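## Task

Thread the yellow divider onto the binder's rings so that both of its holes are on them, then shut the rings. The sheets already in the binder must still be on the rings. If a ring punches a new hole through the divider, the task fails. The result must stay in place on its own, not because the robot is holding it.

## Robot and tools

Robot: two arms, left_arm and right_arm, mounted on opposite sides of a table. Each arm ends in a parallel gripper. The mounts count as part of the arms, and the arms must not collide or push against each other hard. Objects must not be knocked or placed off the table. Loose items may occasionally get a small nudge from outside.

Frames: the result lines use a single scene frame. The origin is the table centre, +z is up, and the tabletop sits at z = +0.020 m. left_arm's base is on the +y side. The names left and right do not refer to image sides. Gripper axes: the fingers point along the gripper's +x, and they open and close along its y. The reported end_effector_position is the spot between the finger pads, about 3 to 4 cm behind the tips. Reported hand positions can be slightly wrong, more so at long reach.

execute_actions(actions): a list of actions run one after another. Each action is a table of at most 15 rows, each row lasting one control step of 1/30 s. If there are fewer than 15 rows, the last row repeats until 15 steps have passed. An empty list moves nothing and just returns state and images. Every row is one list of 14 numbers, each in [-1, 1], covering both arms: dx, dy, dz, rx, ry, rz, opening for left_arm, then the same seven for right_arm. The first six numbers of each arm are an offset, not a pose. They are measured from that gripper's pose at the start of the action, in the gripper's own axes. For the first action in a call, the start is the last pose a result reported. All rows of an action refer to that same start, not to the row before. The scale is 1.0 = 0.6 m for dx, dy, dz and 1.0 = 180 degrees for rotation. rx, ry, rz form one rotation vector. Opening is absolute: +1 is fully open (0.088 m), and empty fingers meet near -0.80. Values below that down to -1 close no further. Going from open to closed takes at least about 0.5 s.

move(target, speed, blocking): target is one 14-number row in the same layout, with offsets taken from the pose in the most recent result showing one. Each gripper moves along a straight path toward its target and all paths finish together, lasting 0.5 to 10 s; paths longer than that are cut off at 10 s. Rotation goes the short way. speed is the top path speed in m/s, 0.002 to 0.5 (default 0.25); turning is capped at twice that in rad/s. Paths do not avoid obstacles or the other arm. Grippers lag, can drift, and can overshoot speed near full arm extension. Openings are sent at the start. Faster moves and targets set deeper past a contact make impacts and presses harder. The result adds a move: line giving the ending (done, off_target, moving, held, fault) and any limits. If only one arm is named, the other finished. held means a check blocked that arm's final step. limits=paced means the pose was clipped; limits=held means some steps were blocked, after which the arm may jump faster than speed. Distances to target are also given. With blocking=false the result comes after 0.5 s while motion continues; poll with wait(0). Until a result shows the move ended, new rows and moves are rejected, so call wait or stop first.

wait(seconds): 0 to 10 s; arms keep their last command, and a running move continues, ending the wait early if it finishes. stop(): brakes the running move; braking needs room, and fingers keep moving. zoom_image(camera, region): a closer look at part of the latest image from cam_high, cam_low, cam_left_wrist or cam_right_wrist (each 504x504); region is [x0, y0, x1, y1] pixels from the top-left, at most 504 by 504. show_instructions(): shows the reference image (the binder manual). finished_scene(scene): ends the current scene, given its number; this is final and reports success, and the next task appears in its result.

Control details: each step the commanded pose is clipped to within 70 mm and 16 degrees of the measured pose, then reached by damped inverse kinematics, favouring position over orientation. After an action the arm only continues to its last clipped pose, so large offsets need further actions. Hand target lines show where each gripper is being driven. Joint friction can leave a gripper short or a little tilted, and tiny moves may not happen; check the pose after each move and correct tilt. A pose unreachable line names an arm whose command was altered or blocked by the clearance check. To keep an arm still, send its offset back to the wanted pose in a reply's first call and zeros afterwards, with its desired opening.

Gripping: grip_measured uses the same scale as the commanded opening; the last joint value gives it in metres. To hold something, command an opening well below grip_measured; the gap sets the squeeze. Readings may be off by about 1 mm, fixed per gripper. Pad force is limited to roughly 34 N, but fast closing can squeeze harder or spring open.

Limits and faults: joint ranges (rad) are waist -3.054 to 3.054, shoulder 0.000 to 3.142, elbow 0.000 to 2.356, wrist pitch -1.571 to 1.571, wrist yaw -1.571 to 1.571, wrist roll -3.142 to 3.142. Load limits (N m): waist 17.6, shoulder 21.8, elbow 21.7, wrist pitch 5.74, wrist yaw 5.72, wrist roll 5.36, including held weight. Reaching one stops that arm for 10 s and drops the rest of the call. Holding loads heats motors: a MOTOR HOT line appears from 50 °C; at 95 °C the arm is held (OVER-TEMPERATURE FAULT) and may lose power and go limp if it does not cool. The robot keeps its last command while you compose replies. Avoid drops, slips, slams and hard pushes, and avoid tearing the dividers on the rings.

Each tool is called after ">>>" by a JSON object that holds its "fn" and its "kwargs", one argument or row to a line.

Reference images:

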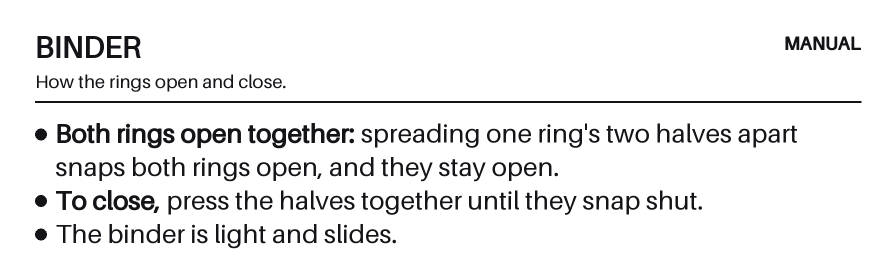

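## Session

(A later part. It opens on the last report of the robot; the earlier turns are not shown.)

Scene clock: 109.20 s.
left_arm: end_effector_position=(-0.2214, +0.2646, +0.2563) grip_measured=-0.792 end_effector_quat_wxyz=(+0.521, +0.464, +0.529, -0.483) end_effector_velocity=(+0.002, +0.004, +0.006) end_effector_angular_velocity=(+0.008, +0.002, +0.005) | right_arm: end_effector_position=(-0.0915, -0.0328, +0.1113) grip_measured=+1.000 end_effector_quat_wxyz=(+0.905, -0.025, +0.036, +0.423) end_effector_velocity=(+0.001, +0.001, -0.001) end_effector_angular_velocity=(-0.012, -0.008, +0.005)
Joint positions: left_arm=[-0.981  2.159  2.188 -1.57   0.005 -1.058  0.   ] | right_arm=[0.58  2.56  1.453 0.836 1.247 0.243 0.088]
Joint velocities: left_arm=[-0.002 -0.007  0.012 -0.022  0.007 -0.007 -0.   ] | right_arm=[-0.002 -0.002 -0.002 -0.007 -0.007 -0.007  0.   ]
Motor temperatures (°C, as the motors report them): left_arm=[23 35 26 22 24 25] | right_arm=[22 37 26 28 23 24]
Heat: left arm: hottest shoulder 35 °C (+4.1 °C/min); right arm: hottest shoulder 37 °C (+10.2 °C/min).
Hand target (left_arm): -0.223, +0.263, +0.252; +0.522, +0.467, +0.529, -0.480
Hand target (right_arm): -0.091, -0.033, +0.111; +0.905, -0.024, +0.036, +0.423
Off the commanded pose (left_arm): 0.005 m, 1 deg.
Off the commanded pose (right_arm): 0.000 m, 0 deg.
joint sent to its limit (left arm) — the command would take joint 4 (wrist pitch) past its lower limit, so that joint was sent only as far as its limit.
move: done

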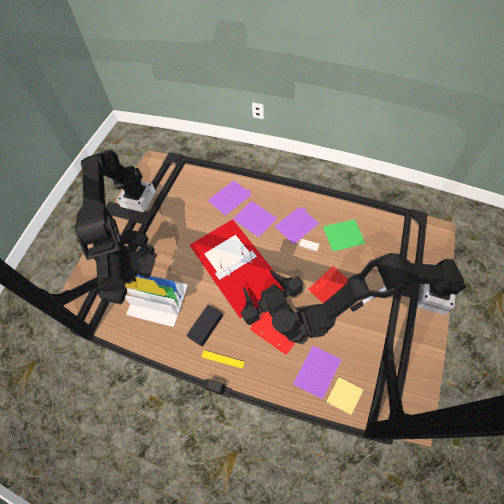

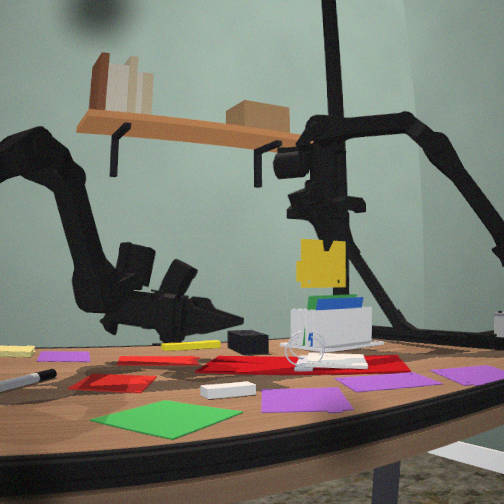

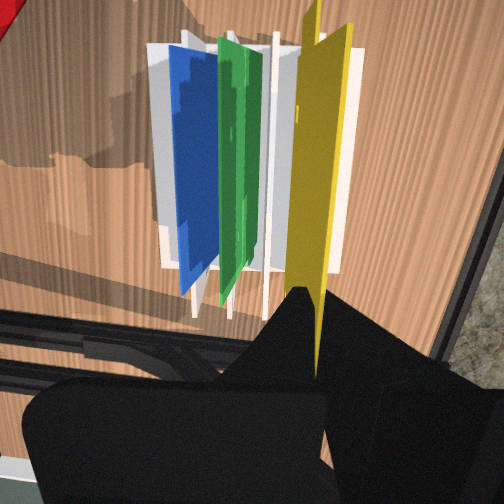

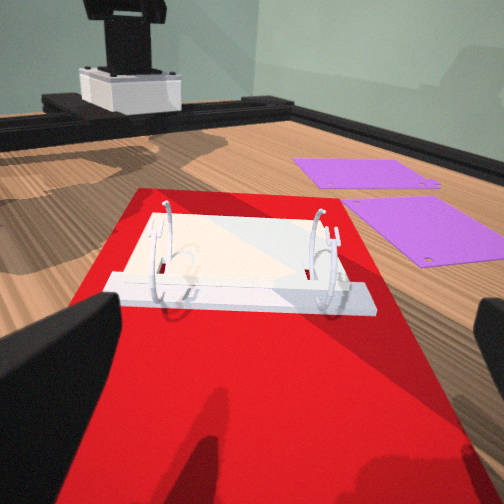

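>>> {"fn": "move", "kwargs": {
  "target": [-0.005,0.3708,0.2697,-0.2421,-0.0431,-0.0961,-1,0,0,0,0,0,0,1],
  "speed": 0.2
}}

>>> {"fn": "move", "kwargs": {
  "target": [0.085,0,0,0,0,0,-1,0,0,0,0,0,0,1],
  "speed": 0.1
}}

Scene clock: 113.97 s.
left_arm: end_effector_position=(+0.0178, +0.1247, +0.2556) grip_measured=-0.792 end_effector_quat_wxyz=(+0.615, +0.123, +0.694, -0.355) end_effector_velocity=(-0.002, -0.000, +0.000) end_effector_angular_velocity=(-0.007, -0.003, +0.002) | right_arm: end_effector_position=(-0.0915, -0.0328, +0.1113) grip_measured=+1.000 end_effector_quat_wxyz=(+0.905, -0.025, +0.036, +0.423) end_effector_velocity=(+0.004, -0.002, -0.001) end_effector_angular_velocity=(-0.030, -0.033, -0.022)
Joint positions: left_arm=[-0.225  1.778  1.598 -1.079  0.158 -1.094  0.   ] | right_arm=[0.58  2.56  1.453 0.836 1.247 0.243 0.088]
Joint velocities: left_arm=[-0.007 -0.002 -0.002  0.007 -0.007 -0.007  0.   ] | right_arm=[-0.002 -0.002 -0.002 -0.022  0.022 -0.022  0.   ]
Motor temperatures (°C, as the motors report them): left_arm=[23 35 26 22 24 25] | right_arm=[22 38 26 28 23 24]
Heat: left arm: hottest shoulder 35 °C (+4.0 °C/min); right arm: hottest shoulder 38 °C (+10.0 °C/min).
Hand target (left_arm): +0.018, +0.127, +0.254; +0.613, +0.123, +0.697, -0.353
Hand target (right_arm): -0.091, -0.033, +0.111; +0.905, -0.024, +0.036, +0.423
Off the commanded pose (left_arm): 0.003 m, 0 deg.
Off the commanded pose (right_arm): 0.000 m, 0 deg.
move: done

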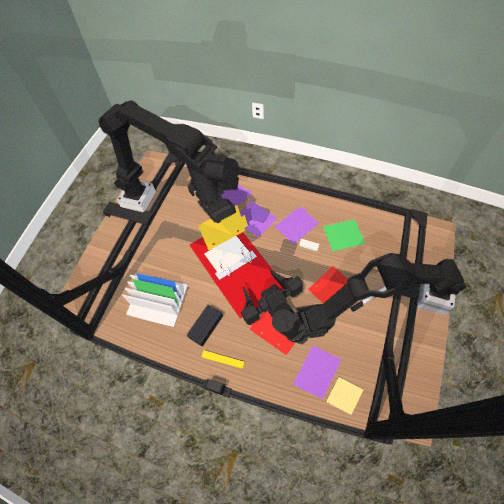

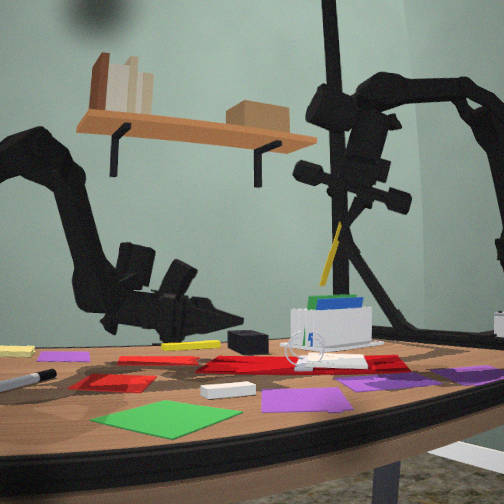

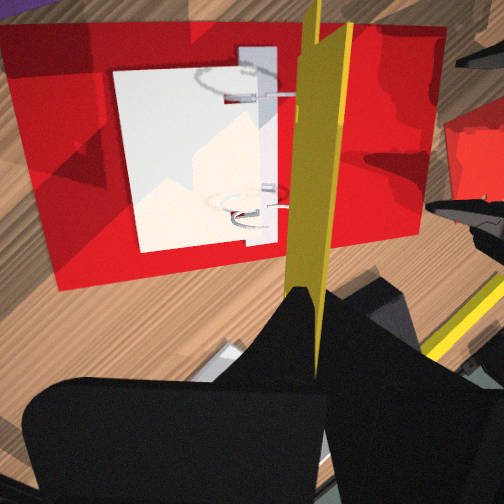

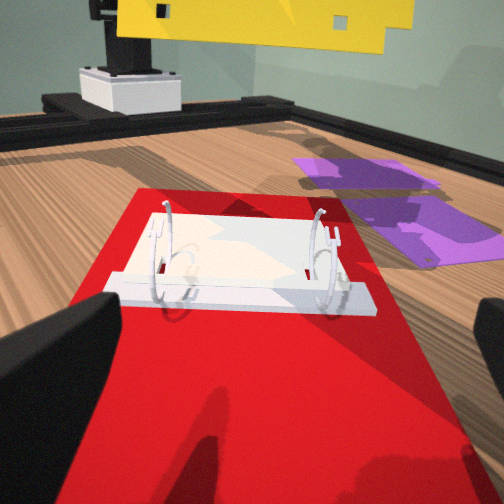

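Scene clock: 114.87 s.
left_arm: end_effector_position=(+0.0067, +0.1094, +0.2164) grip_measured=-0.792 end_effector_quat_wxyz=(+0.612, +0.115, +0.693, -0.364) end_effector_velocity=(+0.002, -0.001, +0.001) end_effector_angular_velocity=(-0.010, -0.007, -0.002) | right_arm: end_effector_position=(-0.0915, -0.0328, +0.1113) grip_measured=+1.000 end_effector_quat_wxyz=(+0.905, -0.025, +0.036, +0.423) end_effector_velocity=(+0.001, +0.001, -0.001) end_effector_angular_velocity=(-0.012, -0.008, +0.005)
Joint positions: left_arm=[-0.245  1.828  1.498 -0.903  0.158 -1.113  0.   ] | right_arm=[0.58  2.56  1.453 0.836 1.247 0.243 0.088]
Joint velocities: left_arm=[ 0.002 -0.002 -0.002  0.007 -0.007  0.007 -0.   ] | right_arm=[-0.002 -0.002 -0.002 -0.007 -0.007 -0.007  0.   ]
Motor temperatures (°C, as the motors report them): left_arm=[23 35 26 22 24 25] | right_arm=[22 38 26 28 23 24]
Heat: left arm: hottest shoulder 35 °C (+3.1 °C/min); right arm: hottest shoulder 38 °C (+10.2 °C/min).
Hand target (left_arm): +0.007, +0.111, +0.208; +0.615, +0.123, +0.694, -0.355
Hand target (right_arm): -0.091, -0.033, +0.111; +0.905, -0.024, +0.036, +0.423
Off the commanded pose (left_arm): 0.009 m, 1 deg.
Off the commanded pose (right_arm): 0.000 m, 0 deg.
move: off_target (left_arm)

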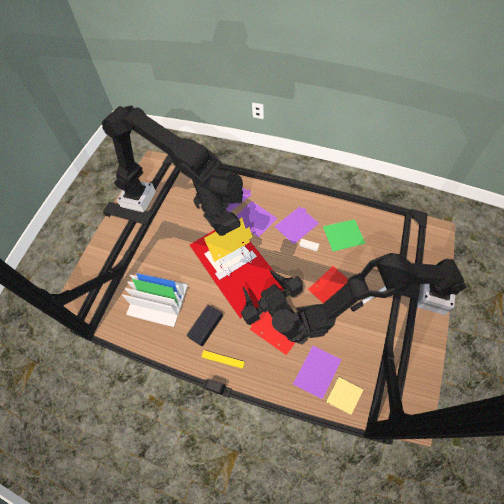

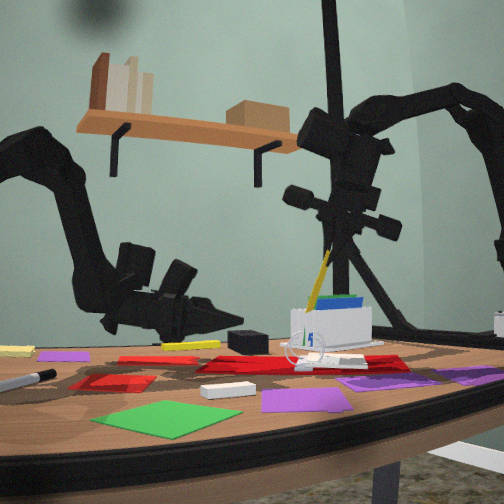

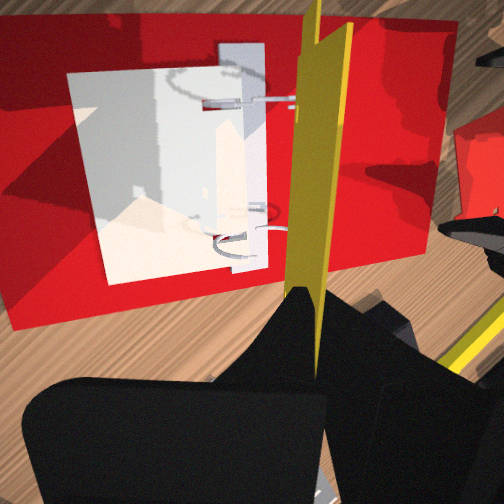

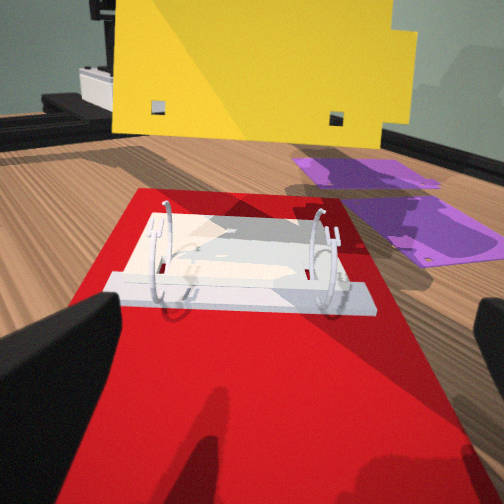

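>>> {"fn": "execute_actions", "kwargs": {
  "actions": []
}}

Scene clock: 117.57 s.
left_arm: end_effector_position=(+0.0067, +0.1093, +0.2162) grip_measured=-0.792 end_effector_quat_wxyz=(+0.612, +0.115, +0.693, -0.364) end_effector_velocity=(+0.002, -0.000, -0.001) end_effector_angular_velocity=(-0.002, -0.013, +0.025) | right_arm: end_effector_position=(-0.0914, -0.0329, +0.1110) grip_measured=+1.000 end_effector_quat_wxyz=(+0.905, -0.025, +0.036, +0.423) end_effector_velocity=(+0.002, -0.000, +0.004) end_effector_angular_velocity=(-0.003, -0.012, -0.008)
Joint positions: left_arm=[-0.245  1.829  1.498 -0.902  0.158 -1.113  0.   ] | right_arm=[0.58  2.56  1.453 0.836 1.247 0.243 0.088]
Joint velocities: left_arm=[-0.002 -0.002 -0.007  0.007 -0.022 -0.022 -0.   ] | right_arm=[-0.002 -0.007 -0.002  0.007  0.007 -0.022  0.   ]
Motor temperatures (°C, as the motors report them): left_arm=[23 35 26 22 24 25] | right_arm=[22 38 26 28 23 24]
Heat: left arm: hottest shoulder 35 °C (+3.0 °C/min); right arm: hottest shoulder 38 °C (+10.1 °C/min).
Hand target (left_arm): +0.007, +0.111, +0.208; +0.615, +0.123, +0.694, -0.355
Hand target (right_arm): -0.091, -0.033, +0.111; +0.905, -0.025, +0.036, +0.423
Off the commanded pose (left_arm): 0.009 m, 1 deg.
Off the commanded pose (right_arm): 0.000 m, 0 deg.

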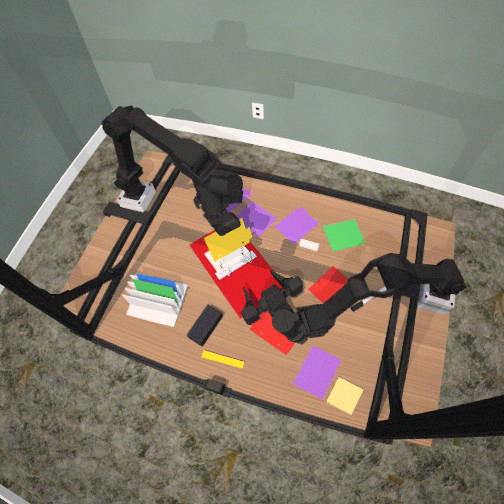

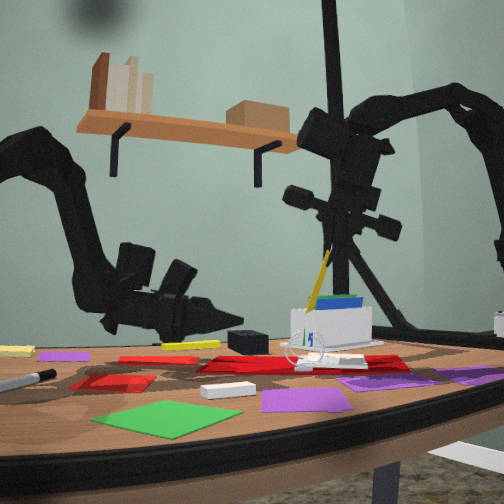

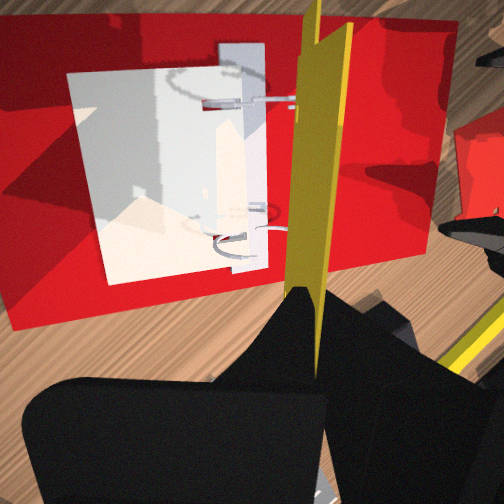

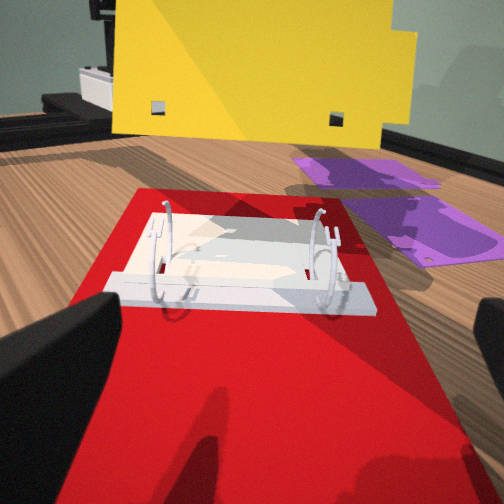

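>>> {"fn": "zoom_image", "kwargs": {
  "camera": "cam_low",
  "region": [260, 240, 400, 380]
}}

Region (260, 240, 400, 380) of cam_low's 504x504 image, scaled by 3.600, with more detail than that image has.

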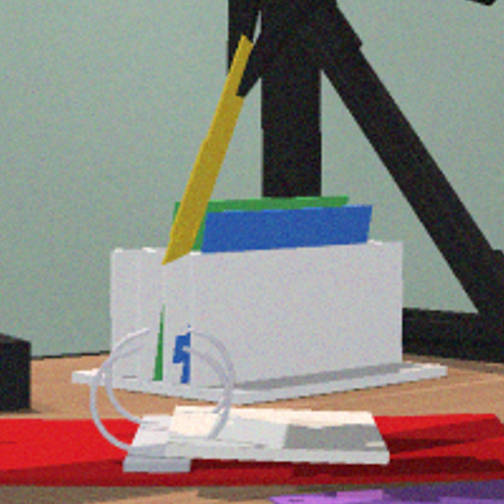

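>>> {"fn": "move", "kwargs": {
  "target": [0.047, 0.019, -0.002, 0, 0, 0.006, -1, 0, 0, 0, 0, 0, 0, 1],
  "speed": 0.05
}}

Scene clock: 120.93 s.
left_arm: end_effector_position=(+0.0061, +0.1076, +0.1957) grip_measured=-0.792 end_effector_quat_wxyz=(+0.613, +0.113, +0.690, -0.367) end_effector_velocity=(-0.002, +0.001, +0.003) end_effector_angular_velocity=(-0.003, +0.005, -0.012) | right_arm: end_effector_position=(-0.0914, -0.0329, +0.1110) grip_measured=+1.000 end_effector_quat_wxyz=(+0.905, -0.025, +0.036, +0.423) end_effector_velocity=(+0.001, +0.001, +0.002) end_effector_angular_velocity=(+0.002, +0.006, +0.004)
Joint positions: left_arm=[-0.247  1.839  1.426 -0.811  0.154 -1.113  0.   ] | right_arm=[0.58  2.56  1.453 0.836 1.247 0.243 0.088]
Joint velocities: left_arm=[-0.002 -0.007  0.002 -0.007  0.007  0.007 -0.   ] | right_arm=[-0.002 -0.007 -0.002 -0.007 -0.007  0.007  0.   ]
Motor temperatures (°C, as the motors report them): left_arm=[23 34 26 22 24 25] | right_arm=[22 38 26 28 23 24]
Heat: left arm: hottest shoulder 34 °C (+2.0 °C/min); right arm: hottest shoulder 38 °C (+10.0 °C/min).
Hand target (left_arm): +0.006, +0.110, +0.186; +0.616, +0.122, +0.692, -0.358
Hand target (right_arm): -0.091, -0.033, +0.111; +0.905, -0.025, +0.036, +0.423
Off the commanded pose (left_arm): 0.010 m, 2 deg.
Off the commanded pose (right_arm): 0.000 m, 0 deg.
move: off_target (left_arm)

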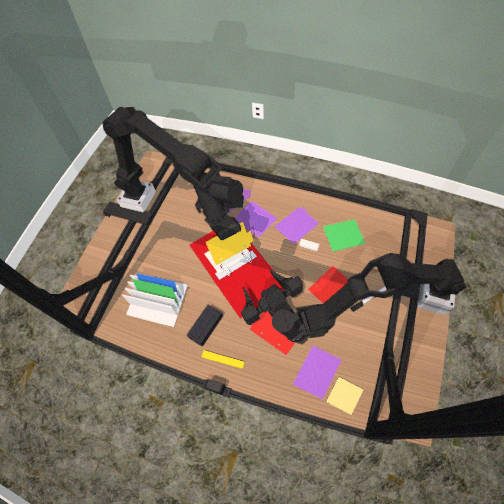

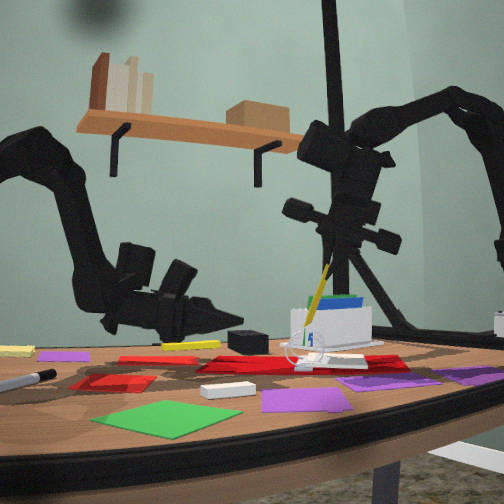

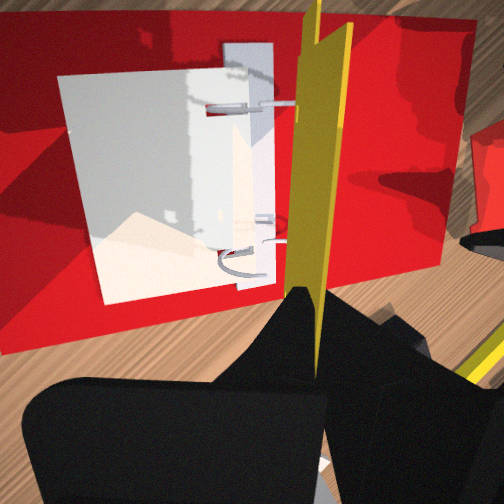

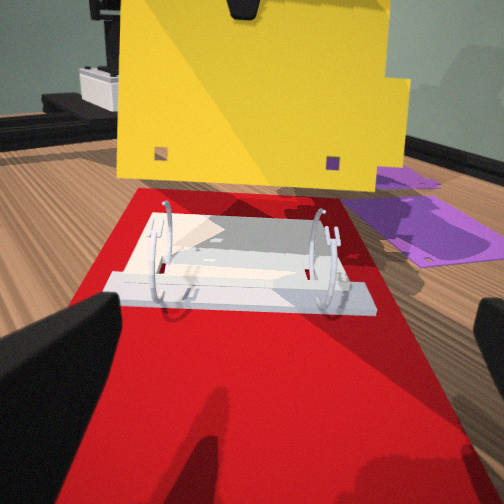

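>>> {"fn": "zoom_image", "kwargs": {
  "camera": "cam_low",
  "region": [270, 290, 350, 370]
}}

>>> {"fn": "zoom_image", "kwargs": {
  "camera": "cam_left_wrist",
  "region": [180, 60, 340, 300]
}}

Region (270, 290, 350, 370) of cam_low's 504x504 image, scaled by 6.300, with more detail than that image has.

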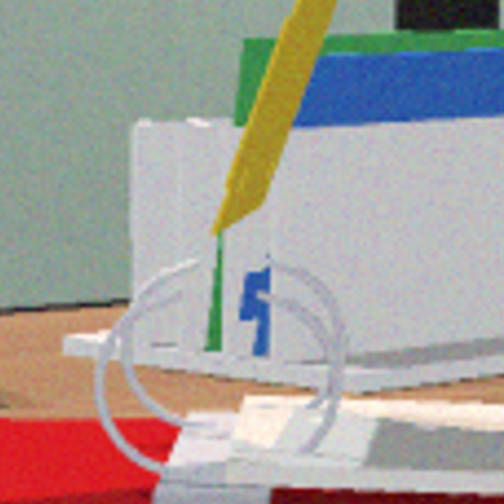

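Region (180, 60, 340, 300) of cam_left_wrist's 504x504 image, scaled by 2.100, with more detail than that image has.

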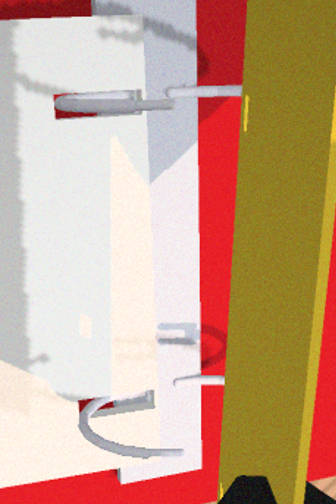

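>>> {"fn": "move", "kwargs": {
  "target": [0.028, 0.012, -0.004, -0.02, 0.002, 0.008, -1, 0, 0, 0, 0, 0, 0, 1],
  "speed": 0.04
}}

Scene clock: 125.03 s.
left_arm: end_effector_position=(+0.0045, +0.1065, +0.1876) grip_measured=-0.792 end_effector_quat_wxyz=(+0.616, +0.094, +0.701, -0.347) end_effector_velocity=(-0.001, -0.005, +0.003) end_effector_angular_velocity=(-0.023, +0.006, +0.020) | right_arm: end_effector_position=(-0.0914, -0.0329, +0.1110) grip_measured=+1.000 end_effector_quat_wxyz=(+0.905, -0.025, +0.036, +0.423) end_effector_velocity=(+0.002, -0.001, +0.000) end_effector_angular_velocity=(-0.019, -0.022, -0.008)
Joint positions: left_arm=[-0.25   1.849  1.406 -0.779  0.153 -1.175  0.   ] | right_arm=[0.58  2.56  1.453 0.836 1.247 0.243 0.088]
Joint velocities: left_arm=[-0.002 -0.002  0.002  0.022 -0.007 -0.022 -0.   ] | right_arm=[-0.002 -0.002 -0.002 -0.007  0.007 -0.022  0.   ]
Motor temperatures (°C, as the motors report them): left_arm=[23 34 26 22 24 25] | right_arm=[22 39 26 28 23 24]
Heat: left arm: hottest shoulder 34 °C (+2.0 °C/min); right arm: hottest shoulder 39 °C (+11.0 °C/min).
Hand target (left_arm): +0.005, +0.109, +0.177; +0.619, +0.103, +0.702, -0.337
Hand target (right_arm): -0.091, -0.033, +0.111; +0.905, -0.025, +0.036, +0.423
Off the commanded pose (left_arm): 0.011 m, 2 deg.
Off the commanded pose (right_arm): 0.000 m, 0 deg.
move: off_target (left_arm)

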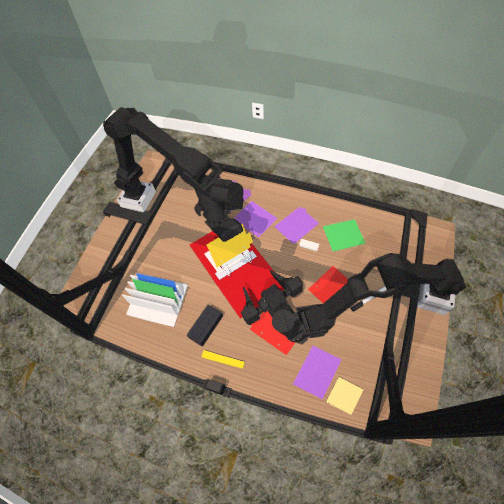

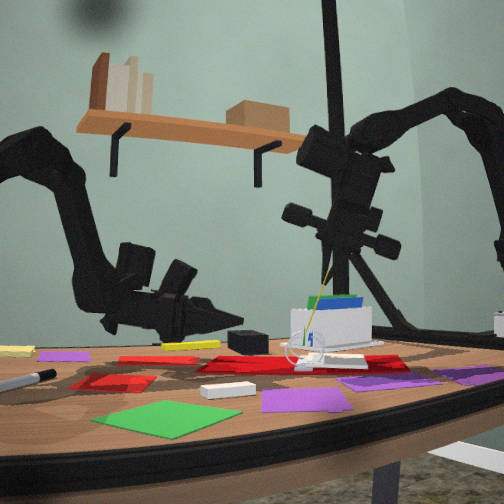

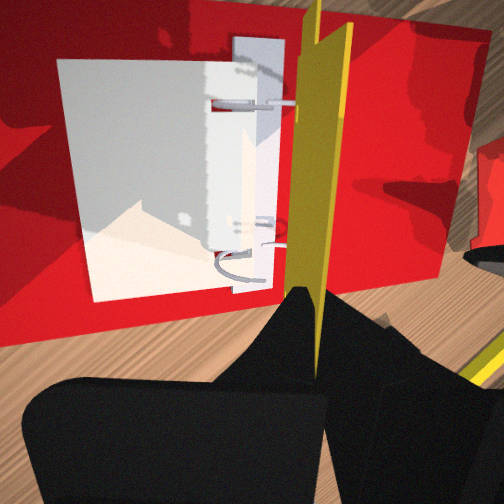

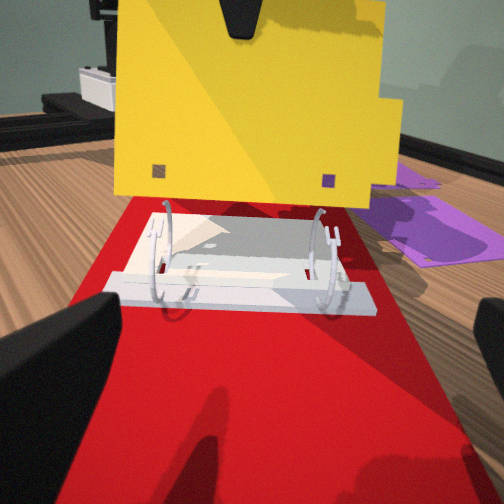

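>>> {"fn": "zoom_image", "kwargs": {
  "camera": "cam_low",
  "region": [270, 290, 350, 370]
}}

>>> {"fn": "zoom_image", "kwargs": {
  "camera": "cam_right_wrist",
  "region": [130, 140, 370, 260]
}}

Region (270, 290, 350, 370) of cam_low's 504x504 image, scaled by 6.300, with more detail than that image has.

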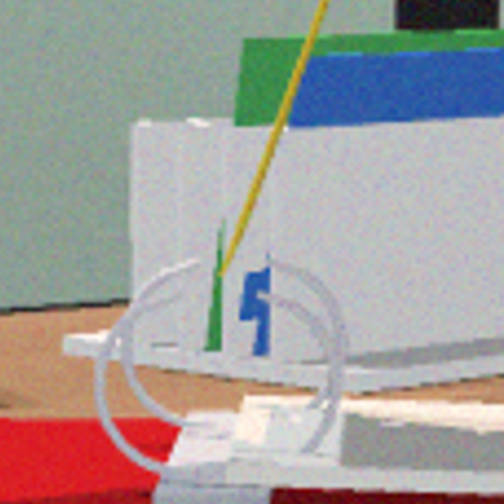

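Region (130, 140, 370, 260) of cam_right_wrist's 504x504 image, scaled by 2.100, with more detail than that image has.

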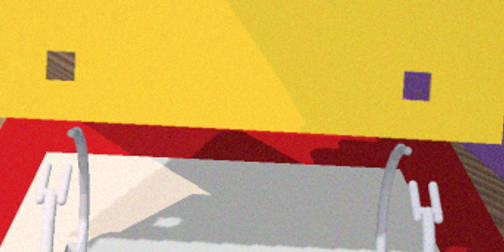

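>>> {"fn": "move", "kwargs": {
  "target": [0.039, 0.014, -0.0025, 0, 0.002, 0.008, -1, 0, 0, 0, 0, 0, 0, 1],
  "speed": 0.03
}}

>>> {"fn": "zoom_image", "kwargs": {
  "camera": "cam_right_wrist",
  "region": [130, 140, 370, 260]
}}

>>> {"fn": "zoom_image", "kwargs": {
  "camera": "cam_low",
  "region": [270, 290, 350, 370]
}}

Scene clock: 127.40 s.
left_arm: end_effector_position=(+0.0025, +0.1035, +0.1732) grip_measured=-0.792 end_effector_quat_wxyz=(+0.615, +0.094, +0.701, -0.349) end_effector_velocity=(+0.003, +0.002, -0.003) end_effector_angular_velocity=(+0.009, -0.021, +0.012) | right_arm: end_effector_position=(-0.0914, -0.0329, +0.1110) grip_measured=+1.000 end_effector_quat_wxyz=(+0.905, -0.025, +0.036, +0.423) end_effector_velocity=(+0.001, +0.000, -0.002) end_effector_angular_velocity=(-0.024, -0.016, +0.005)
Joint positions: left_arm=[-0.253  1.873  1.378 -0.725  0.153 -1.175  0.   ] | right_arm=[0.58  2.56  1.453 0.836 1.247 0.243 0.088]
Joint velocities: left_arm=[-0.002  0.002 -0.002 -0.007 -0.022 -0.007 -0.   ] | right_arm=[-0.002 -0.002 -0.002 -0.022 -0.007 -0.007  0.   ]
Motor temperatures (°C, as the motors report them): left_arm=[23 33 26 22 24 25] | right_arm=[22 39 26 28 23 24]
Heat: left arm: hottest shoulder 33 °C (+1.0 °C/min); right arm: hottest shoulder 39 °C (+10.1 °C/min).
Hand target (left_arm): +0.003, +0.107, +0.163; +0.618, +0.104, +0.702, -0.339
Hand target (right_arm): -0.091, -0.033, +0.111; +0.905, -0.025, +0.036, +0.423
Off the commanded pose (left_arm): 0.011 m, 2 deg.
Off the commanded pose (right_arm): 0.000 m, 0 deg.
move: off_target (left_arm)

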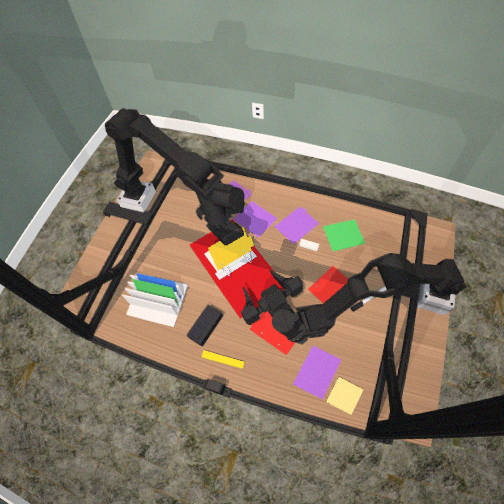

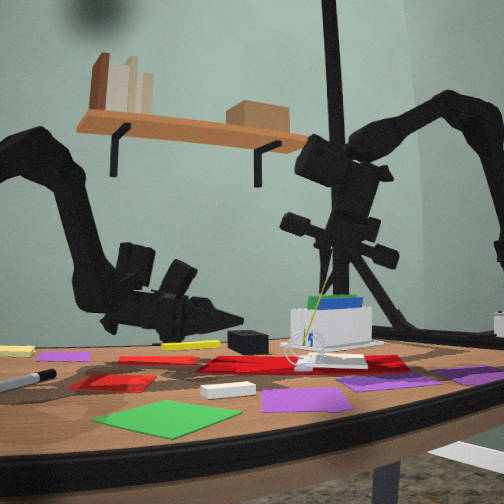

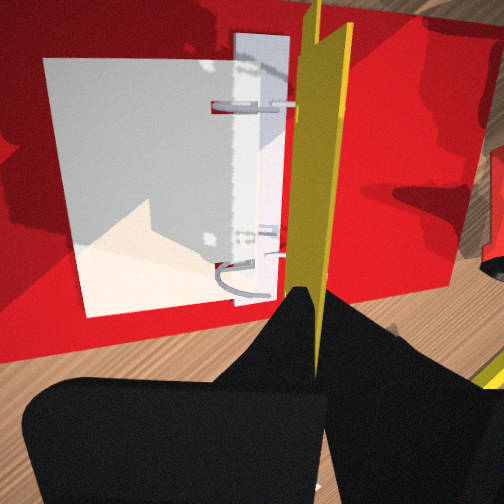

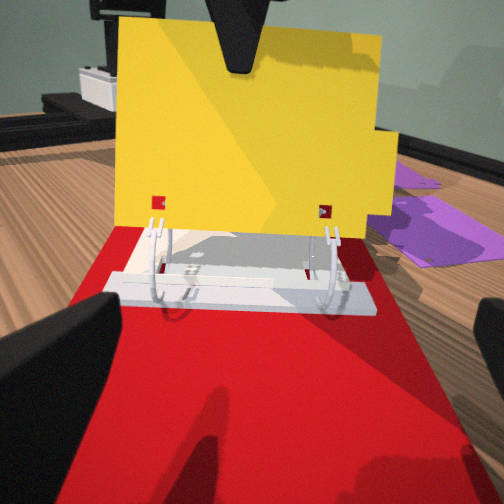

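Region (130, 140, 370, 260) of cam_right_wrist's 504x504 image, scaled by 2.100, with more detail than that image has.

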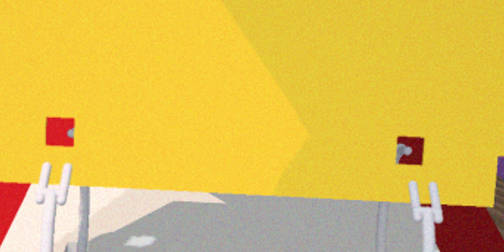

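Region (270, 290, 350, 370) of cam_low's 504x504 image, scaled by 6.300, with more detail than that image has.

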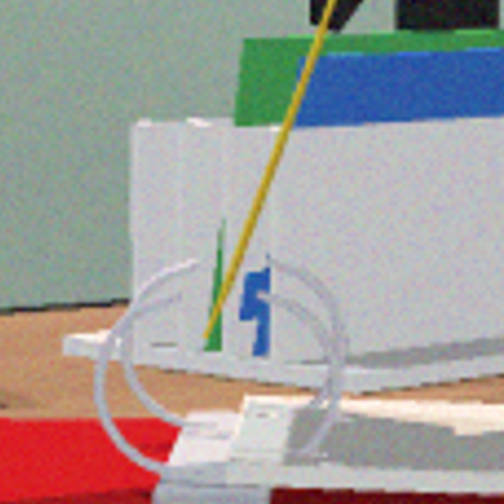

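>>> {"fn": "move", "kwargs": {
  "target": [0, 0.006, 0.0015, 0, -0.002, 0.0058, -1, 0, 0, 0, 0, 0, 0, 1],
  "speed": 0.02
}}

>>> {"fn": "zoom_image", "kwargs": {
  "camera": "cam_right_wrist",
  "region": [130, 140, 370, 260]
}}

>>> {"fn": "zoom_image", "kwargs": {
  "camera": "cam_low",
  "region": [270, 290, 350, 370]
}}

Scene clock: 132.20 s.
left_arm: end_effector_position=(+0.0039, +0.1060, +0.1719) grip_measured=-0.792 end_effector_quat_wxyz=(+0.618, +0.099, +0.700, -0.343) end_effector_velocity=(+0.005, +0.002, -0.002) end_effector_angular_velocity=(+0.015, -0.012, +0.044) | right_arm: end_effector_position=(-0.0914, -0.0329, +0.1110) grip_measured=+1.000 end_effector_quat_wxyz=(+0.905, -0.025, +0.036, +0.423) end_effector_velocity=(+0.001, +0.001, -0.001) end_effector_angular_velocity=(-0.012, -0.008, +0.005)
Joint positions: left_arm=[-0.254  1.873  1.378 -0.738  0.147 -1.175  0.   ] | right_arm=[0.58  2.56  1.453 0.836 1.247 0.243 0.088]
Joint velocities: left_arm=[ 0.002 -0.002 -0.007 -0.007 -0.022 -0.037 -0.   ] | right_arm=[-0.002 -0.002 -0.002 -0.007 -0.007 -0.007  0.   ]
Motor temperatures (°C, as the motors report them): left_arm=[23 33 26 22 24 25] | right_arm=[22 40 26 28 23 24]
Heat: left arm: hottest shoulder 33 °C (+0.0 °C/min); right arm: hottest shoulder 40 °C (+11.1 °C/min).
Hand target (left_arm): +0.005, +0.106, +0.172; +0.621, +0.100, +0.698, -0.344
Hand target (right_arm): -0.091, -0.033, +0.111; +0.905, -0.025, +0.036, +0.423
Off the commanded pose (left_arm): 0.001 m, 0 deg.
Off the commanded pose (right_arm): 0.000 m, 0 deg.
move: done

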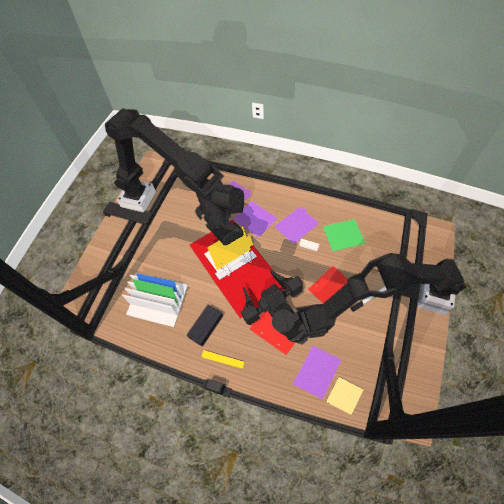

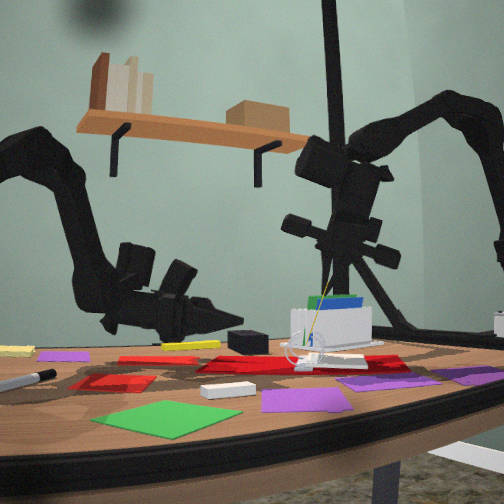

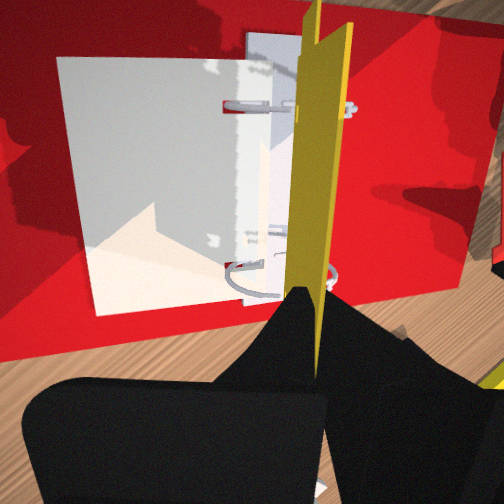

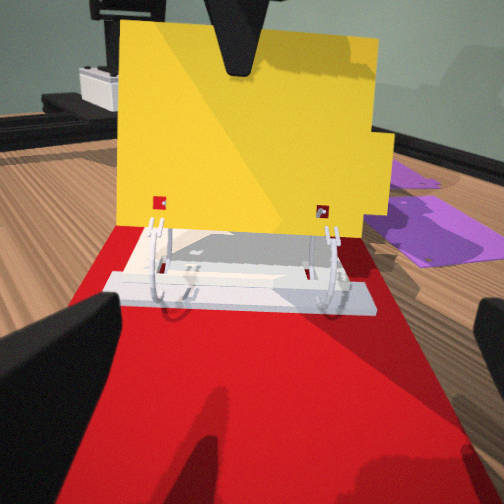

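Region (130, 140, 370, 260) of cam_right_wrist's 504x504 image, scaled by 2.100, with more detail than that image has.

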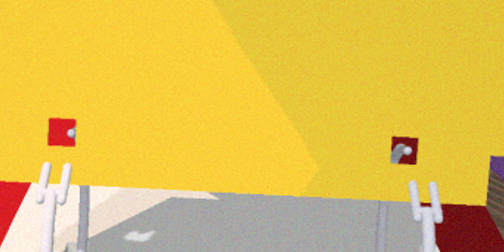

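Region (270, 290, 350, 370) of cam_low's 504x504 image, scaled by 6.300, with more detail than that image has.

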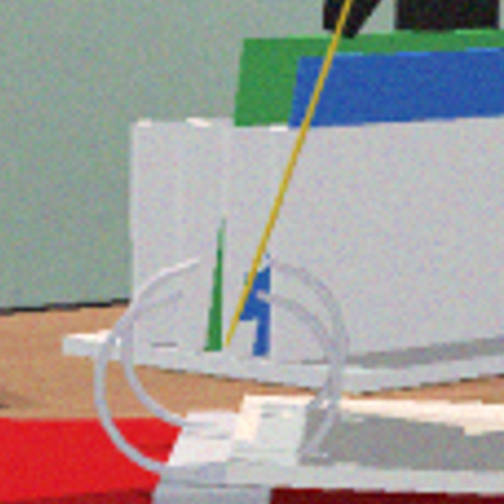

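>>> {"fn": "execute_actions", "kwargs": {
  "actions": [
    [[0,0.0004,0.0009,0,-0.0012,0.0005,-1,0,0,0,0,0,0,1],[0,0.0008,0.0018,0,-0.0024,0.001,-1,0,0,0,0,0,0,1],[0,0.0011,0.0025,0,-0.0033,0.0014,-1,0,0,0,0,0,0,1]]
  ]
}}

>>> {"fn": "zoom_image", "kwargs": {
  "camera": "cam_right_wrist",
  "region": [130, 140, 370, 260]
}}

Scene clock: 133.33 s.
left_arm: end_effector_position=(+0.0046, +0.1058, +0.1718) grip_measured=-0.792 end_effector_quat_wxyz=(+0.620, +0.099, +0.698, -0.343) end_effector_velocity=(-0.003, +0.005, +0.000) end_effector_angular_velocity=(+0.020, +0.005, -0.003) | right_arm: end_effector_position=(-0.0914, -0.0329, +0.1110) grip_measured=+1.000 end_effector_quat_wxyz=(+0.905, -0.025, +0.036, +0.423) end_effector_velocity=(+0.001, +0.001, -0.001) end_effector_angular_velocity=(-0.003, +0.003, +0.004)
Joint positions: left_arm=[-0.254  1.873  1.378 -0.738  0.142 -1.175  0.   ] | right_arm=[0.58  2.56  1.453 0.836 1.247 0.243 0.088]
Joint velocities: left_arm=[-0.007 -0.002  0.002 -0.022  0.007 -0.007 -0.   ] | right_arm=[-0.002 -0.002 -0.002 -0.007 -0.007  0.007  0.   ]
Motor temperatures (°C, as the motors report them): left_arm=[23 33 26 22 24 25] | right_arm=[22 40 26 28 23 24]
Heat: left arm: hottest shoulder 33 °C (+0.0 °C/min); right arm: hottest shoulder 40 °C (+11.1 °C/min).
Hand target (left_arm): +0.005, +0.106, +0.172; +0.623, +0.099, +0.697, -0.343
Hand target (right_arm): -0.091, -0.033, +0.111; +0.905, -0.025, +0.036, +0.423
Off the commanded pose (left_arm): 0.001 m, 0 deg.
Off the commanded pose (right_arm): 0.000 m, 0 deg.

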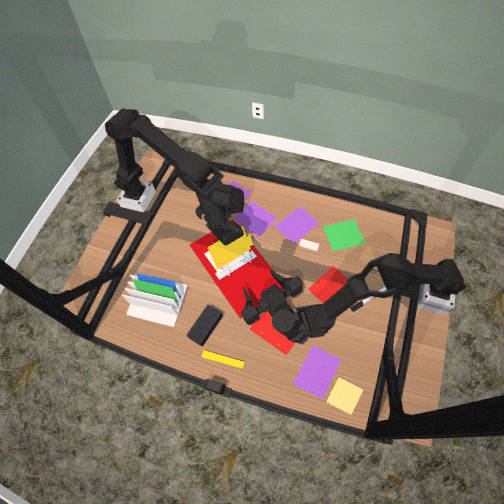

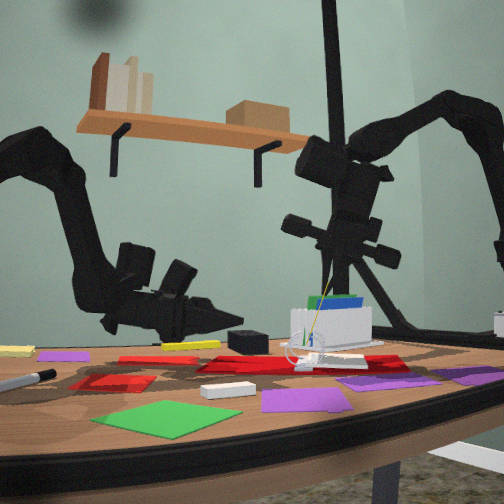

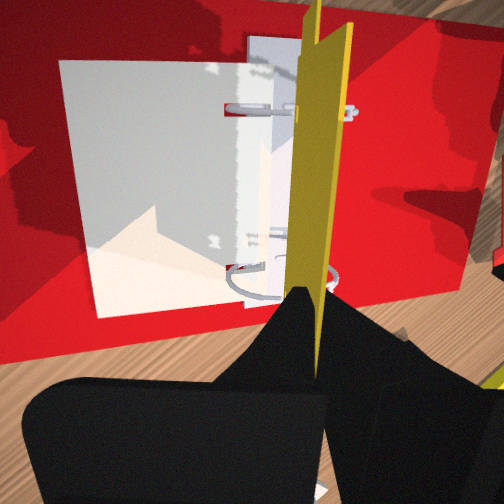

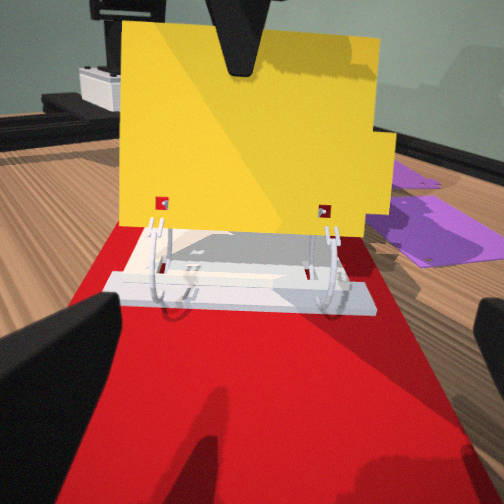

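Region (130, 140, 370, 260) of cam_right_wrist's 504x504 image, scaled by 2.100, with more detail than that image has.

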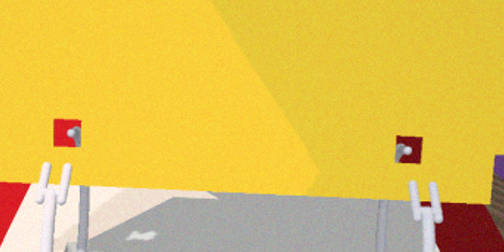

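>>> {"fn": "execute_actions", "kwargs": {
  "actions": [
    [[0,0.0015,0.0008,0,-0.00124,0.0016,-1,0,0,0,0,0,0,1],[0,0.0023,0.0008,0,-0.0013,0.0023,-1,0,0,0,0,0,0,1],[0,0.0030,0.0008,0,-0.0014,0.0030,-1,0,0,0,0,0,0,1],[0,0.0038,0.0008,0,-0.0015,0.0038,-1,0,0,0,0,0,0,1],[0,0.0046,0.0008,0,-0.0016,0.0045,-1,0,0,0,0,0,0,1],[0,0.0054,0.0008,0,-0.0017,0.0052,-1,0,0,0,0,0,0,1],[0,0.0061,0.0008,0,-0.0018,0.0060,-1,0,0,0,0,0,0,1],[0,0.0069,0.0007,0,-0.0019,0.0067,-1,0,0,0,0,0,0,1],[0,0.0077,0.0007,0,-0.0020,0.0074,-1,0,0,0,0,0,0,1],[0,0.0085,0.0007,0,-0.0022,0.0082,-1,0,0,0,0,0,0,1],[0,0.0093,0.0007,0,-0.0023,0.0089,-1,0,0,0,0,0,0,1]]
  ]
}}

>>> {"fn": "zoom_image", "kwargs": {
  "camera": "cam_right_wrist",
  "region": [130, 140, 370, 260]
}}

>>> {"fn": "zoom_image", "kwargs": {
  "camera": "cam_low",
  "region": [270, 290, 350, 370]
}}

Scene clock: 135.10 s.
left_arm: end_effector_position=(+0.0071, +0.1095, +0.1701) grip_measured=-0.792 end_effector_quat_wxyz=(+0.625, +0.106, +0.697, -0.335) end_effector_velocity=(+0.006, +0.007, -0.003) end_effector_angular_velocity=(+0.035, -0.023, +0.030) | right_arm: end_effector_position=(-0.0914, -0.0329, +0.1110) grip_measured=+1.000 end_effector_quat_wxyz=(+0.905, -0.025, +0.036, +0.423) end_effector_velocity=(+0.002, -0.001, +0.000) end_effector_angular_velocity=(-0.019, -0.022, -0.008)
Joint positions: left_arm=[-0.254  1.873  1.378 -0.759  0.131 -1.175  0.   ] | right_arm=[0.58  2.56  1.453 0.836 1.247 0.243 0.088]
Joint velocities: left_arm=[ 0.002 -0.002 -0.002 -0.037 -0.022 -0.022 -0.   ] | right_arm=[-0.002 -0.002 -0.002 -0.007  0.007 -0.022  0.   ]
Motor temperatures (°C, as the motors report them): left_arm=[23 33 26 22 24 25] | right_arm=[22 40 26 28 23 24]
Heat: left arm: hottest shoulder 33 °C (-1.0 °C/min); right arm: hottest shoulder 40 °C (+10.2 °C/min).
Hand target (left_arm): +0.008, +0.110, +0.170; +0.627, +0.108, +0.695, -0.335
Hand target (right_arm): -0.091, -0.033, +0.111; +0.905, -0.025, +0.036, +0.423
Off the commanded pose (left_arm): 0.001 m, 0 deg.
Off the commanded pose (right_arm): 0.000 m, 0 deg.

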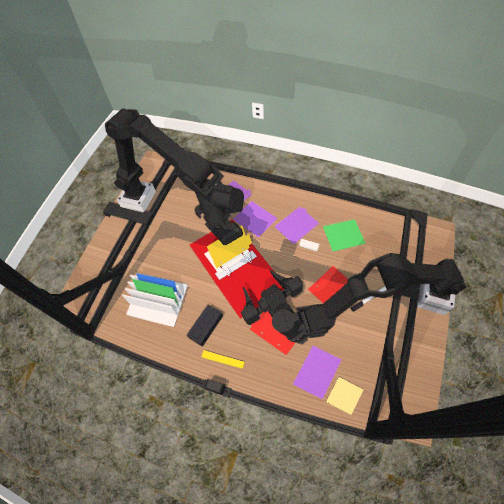

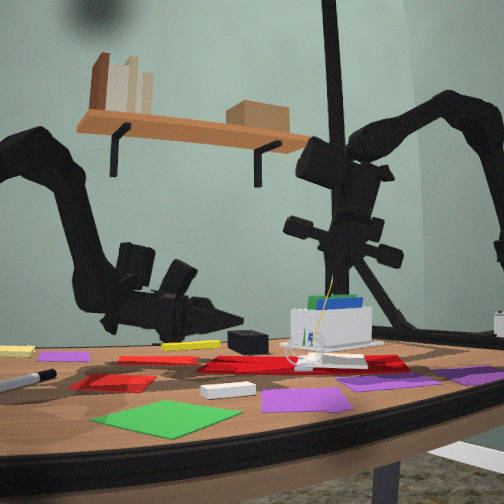

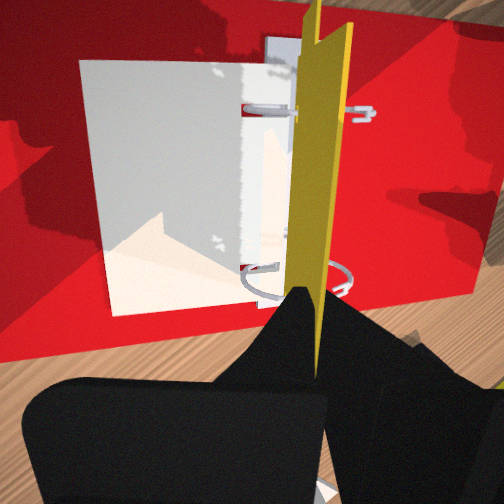

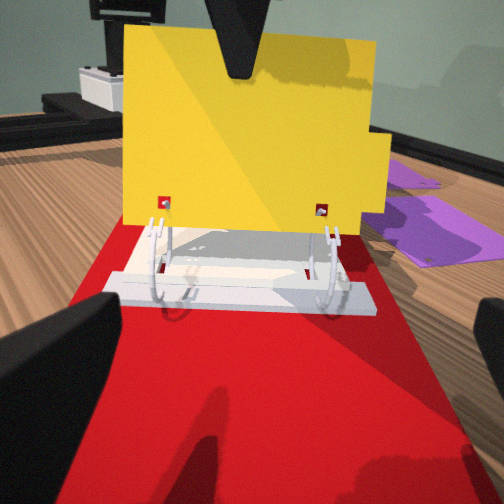

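Region (130, 140, 370, 260) of cam_right_wrist's 504x504 image, scaled by 2.100, with more detail than that image has.

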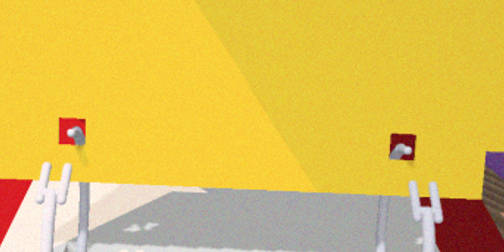

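Region (270, 290, 350, 370) of cam_low's 504x504 image, scaled by 6.300, with more detail than that image has.

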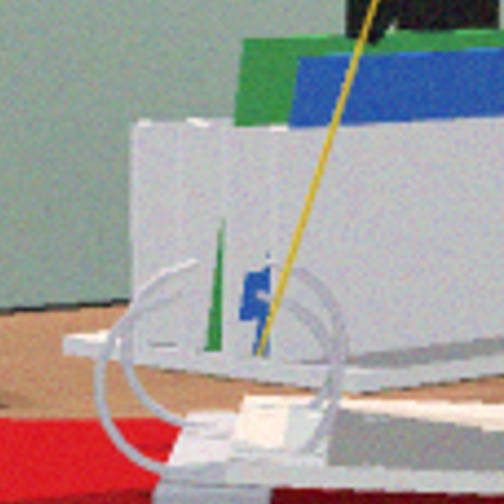

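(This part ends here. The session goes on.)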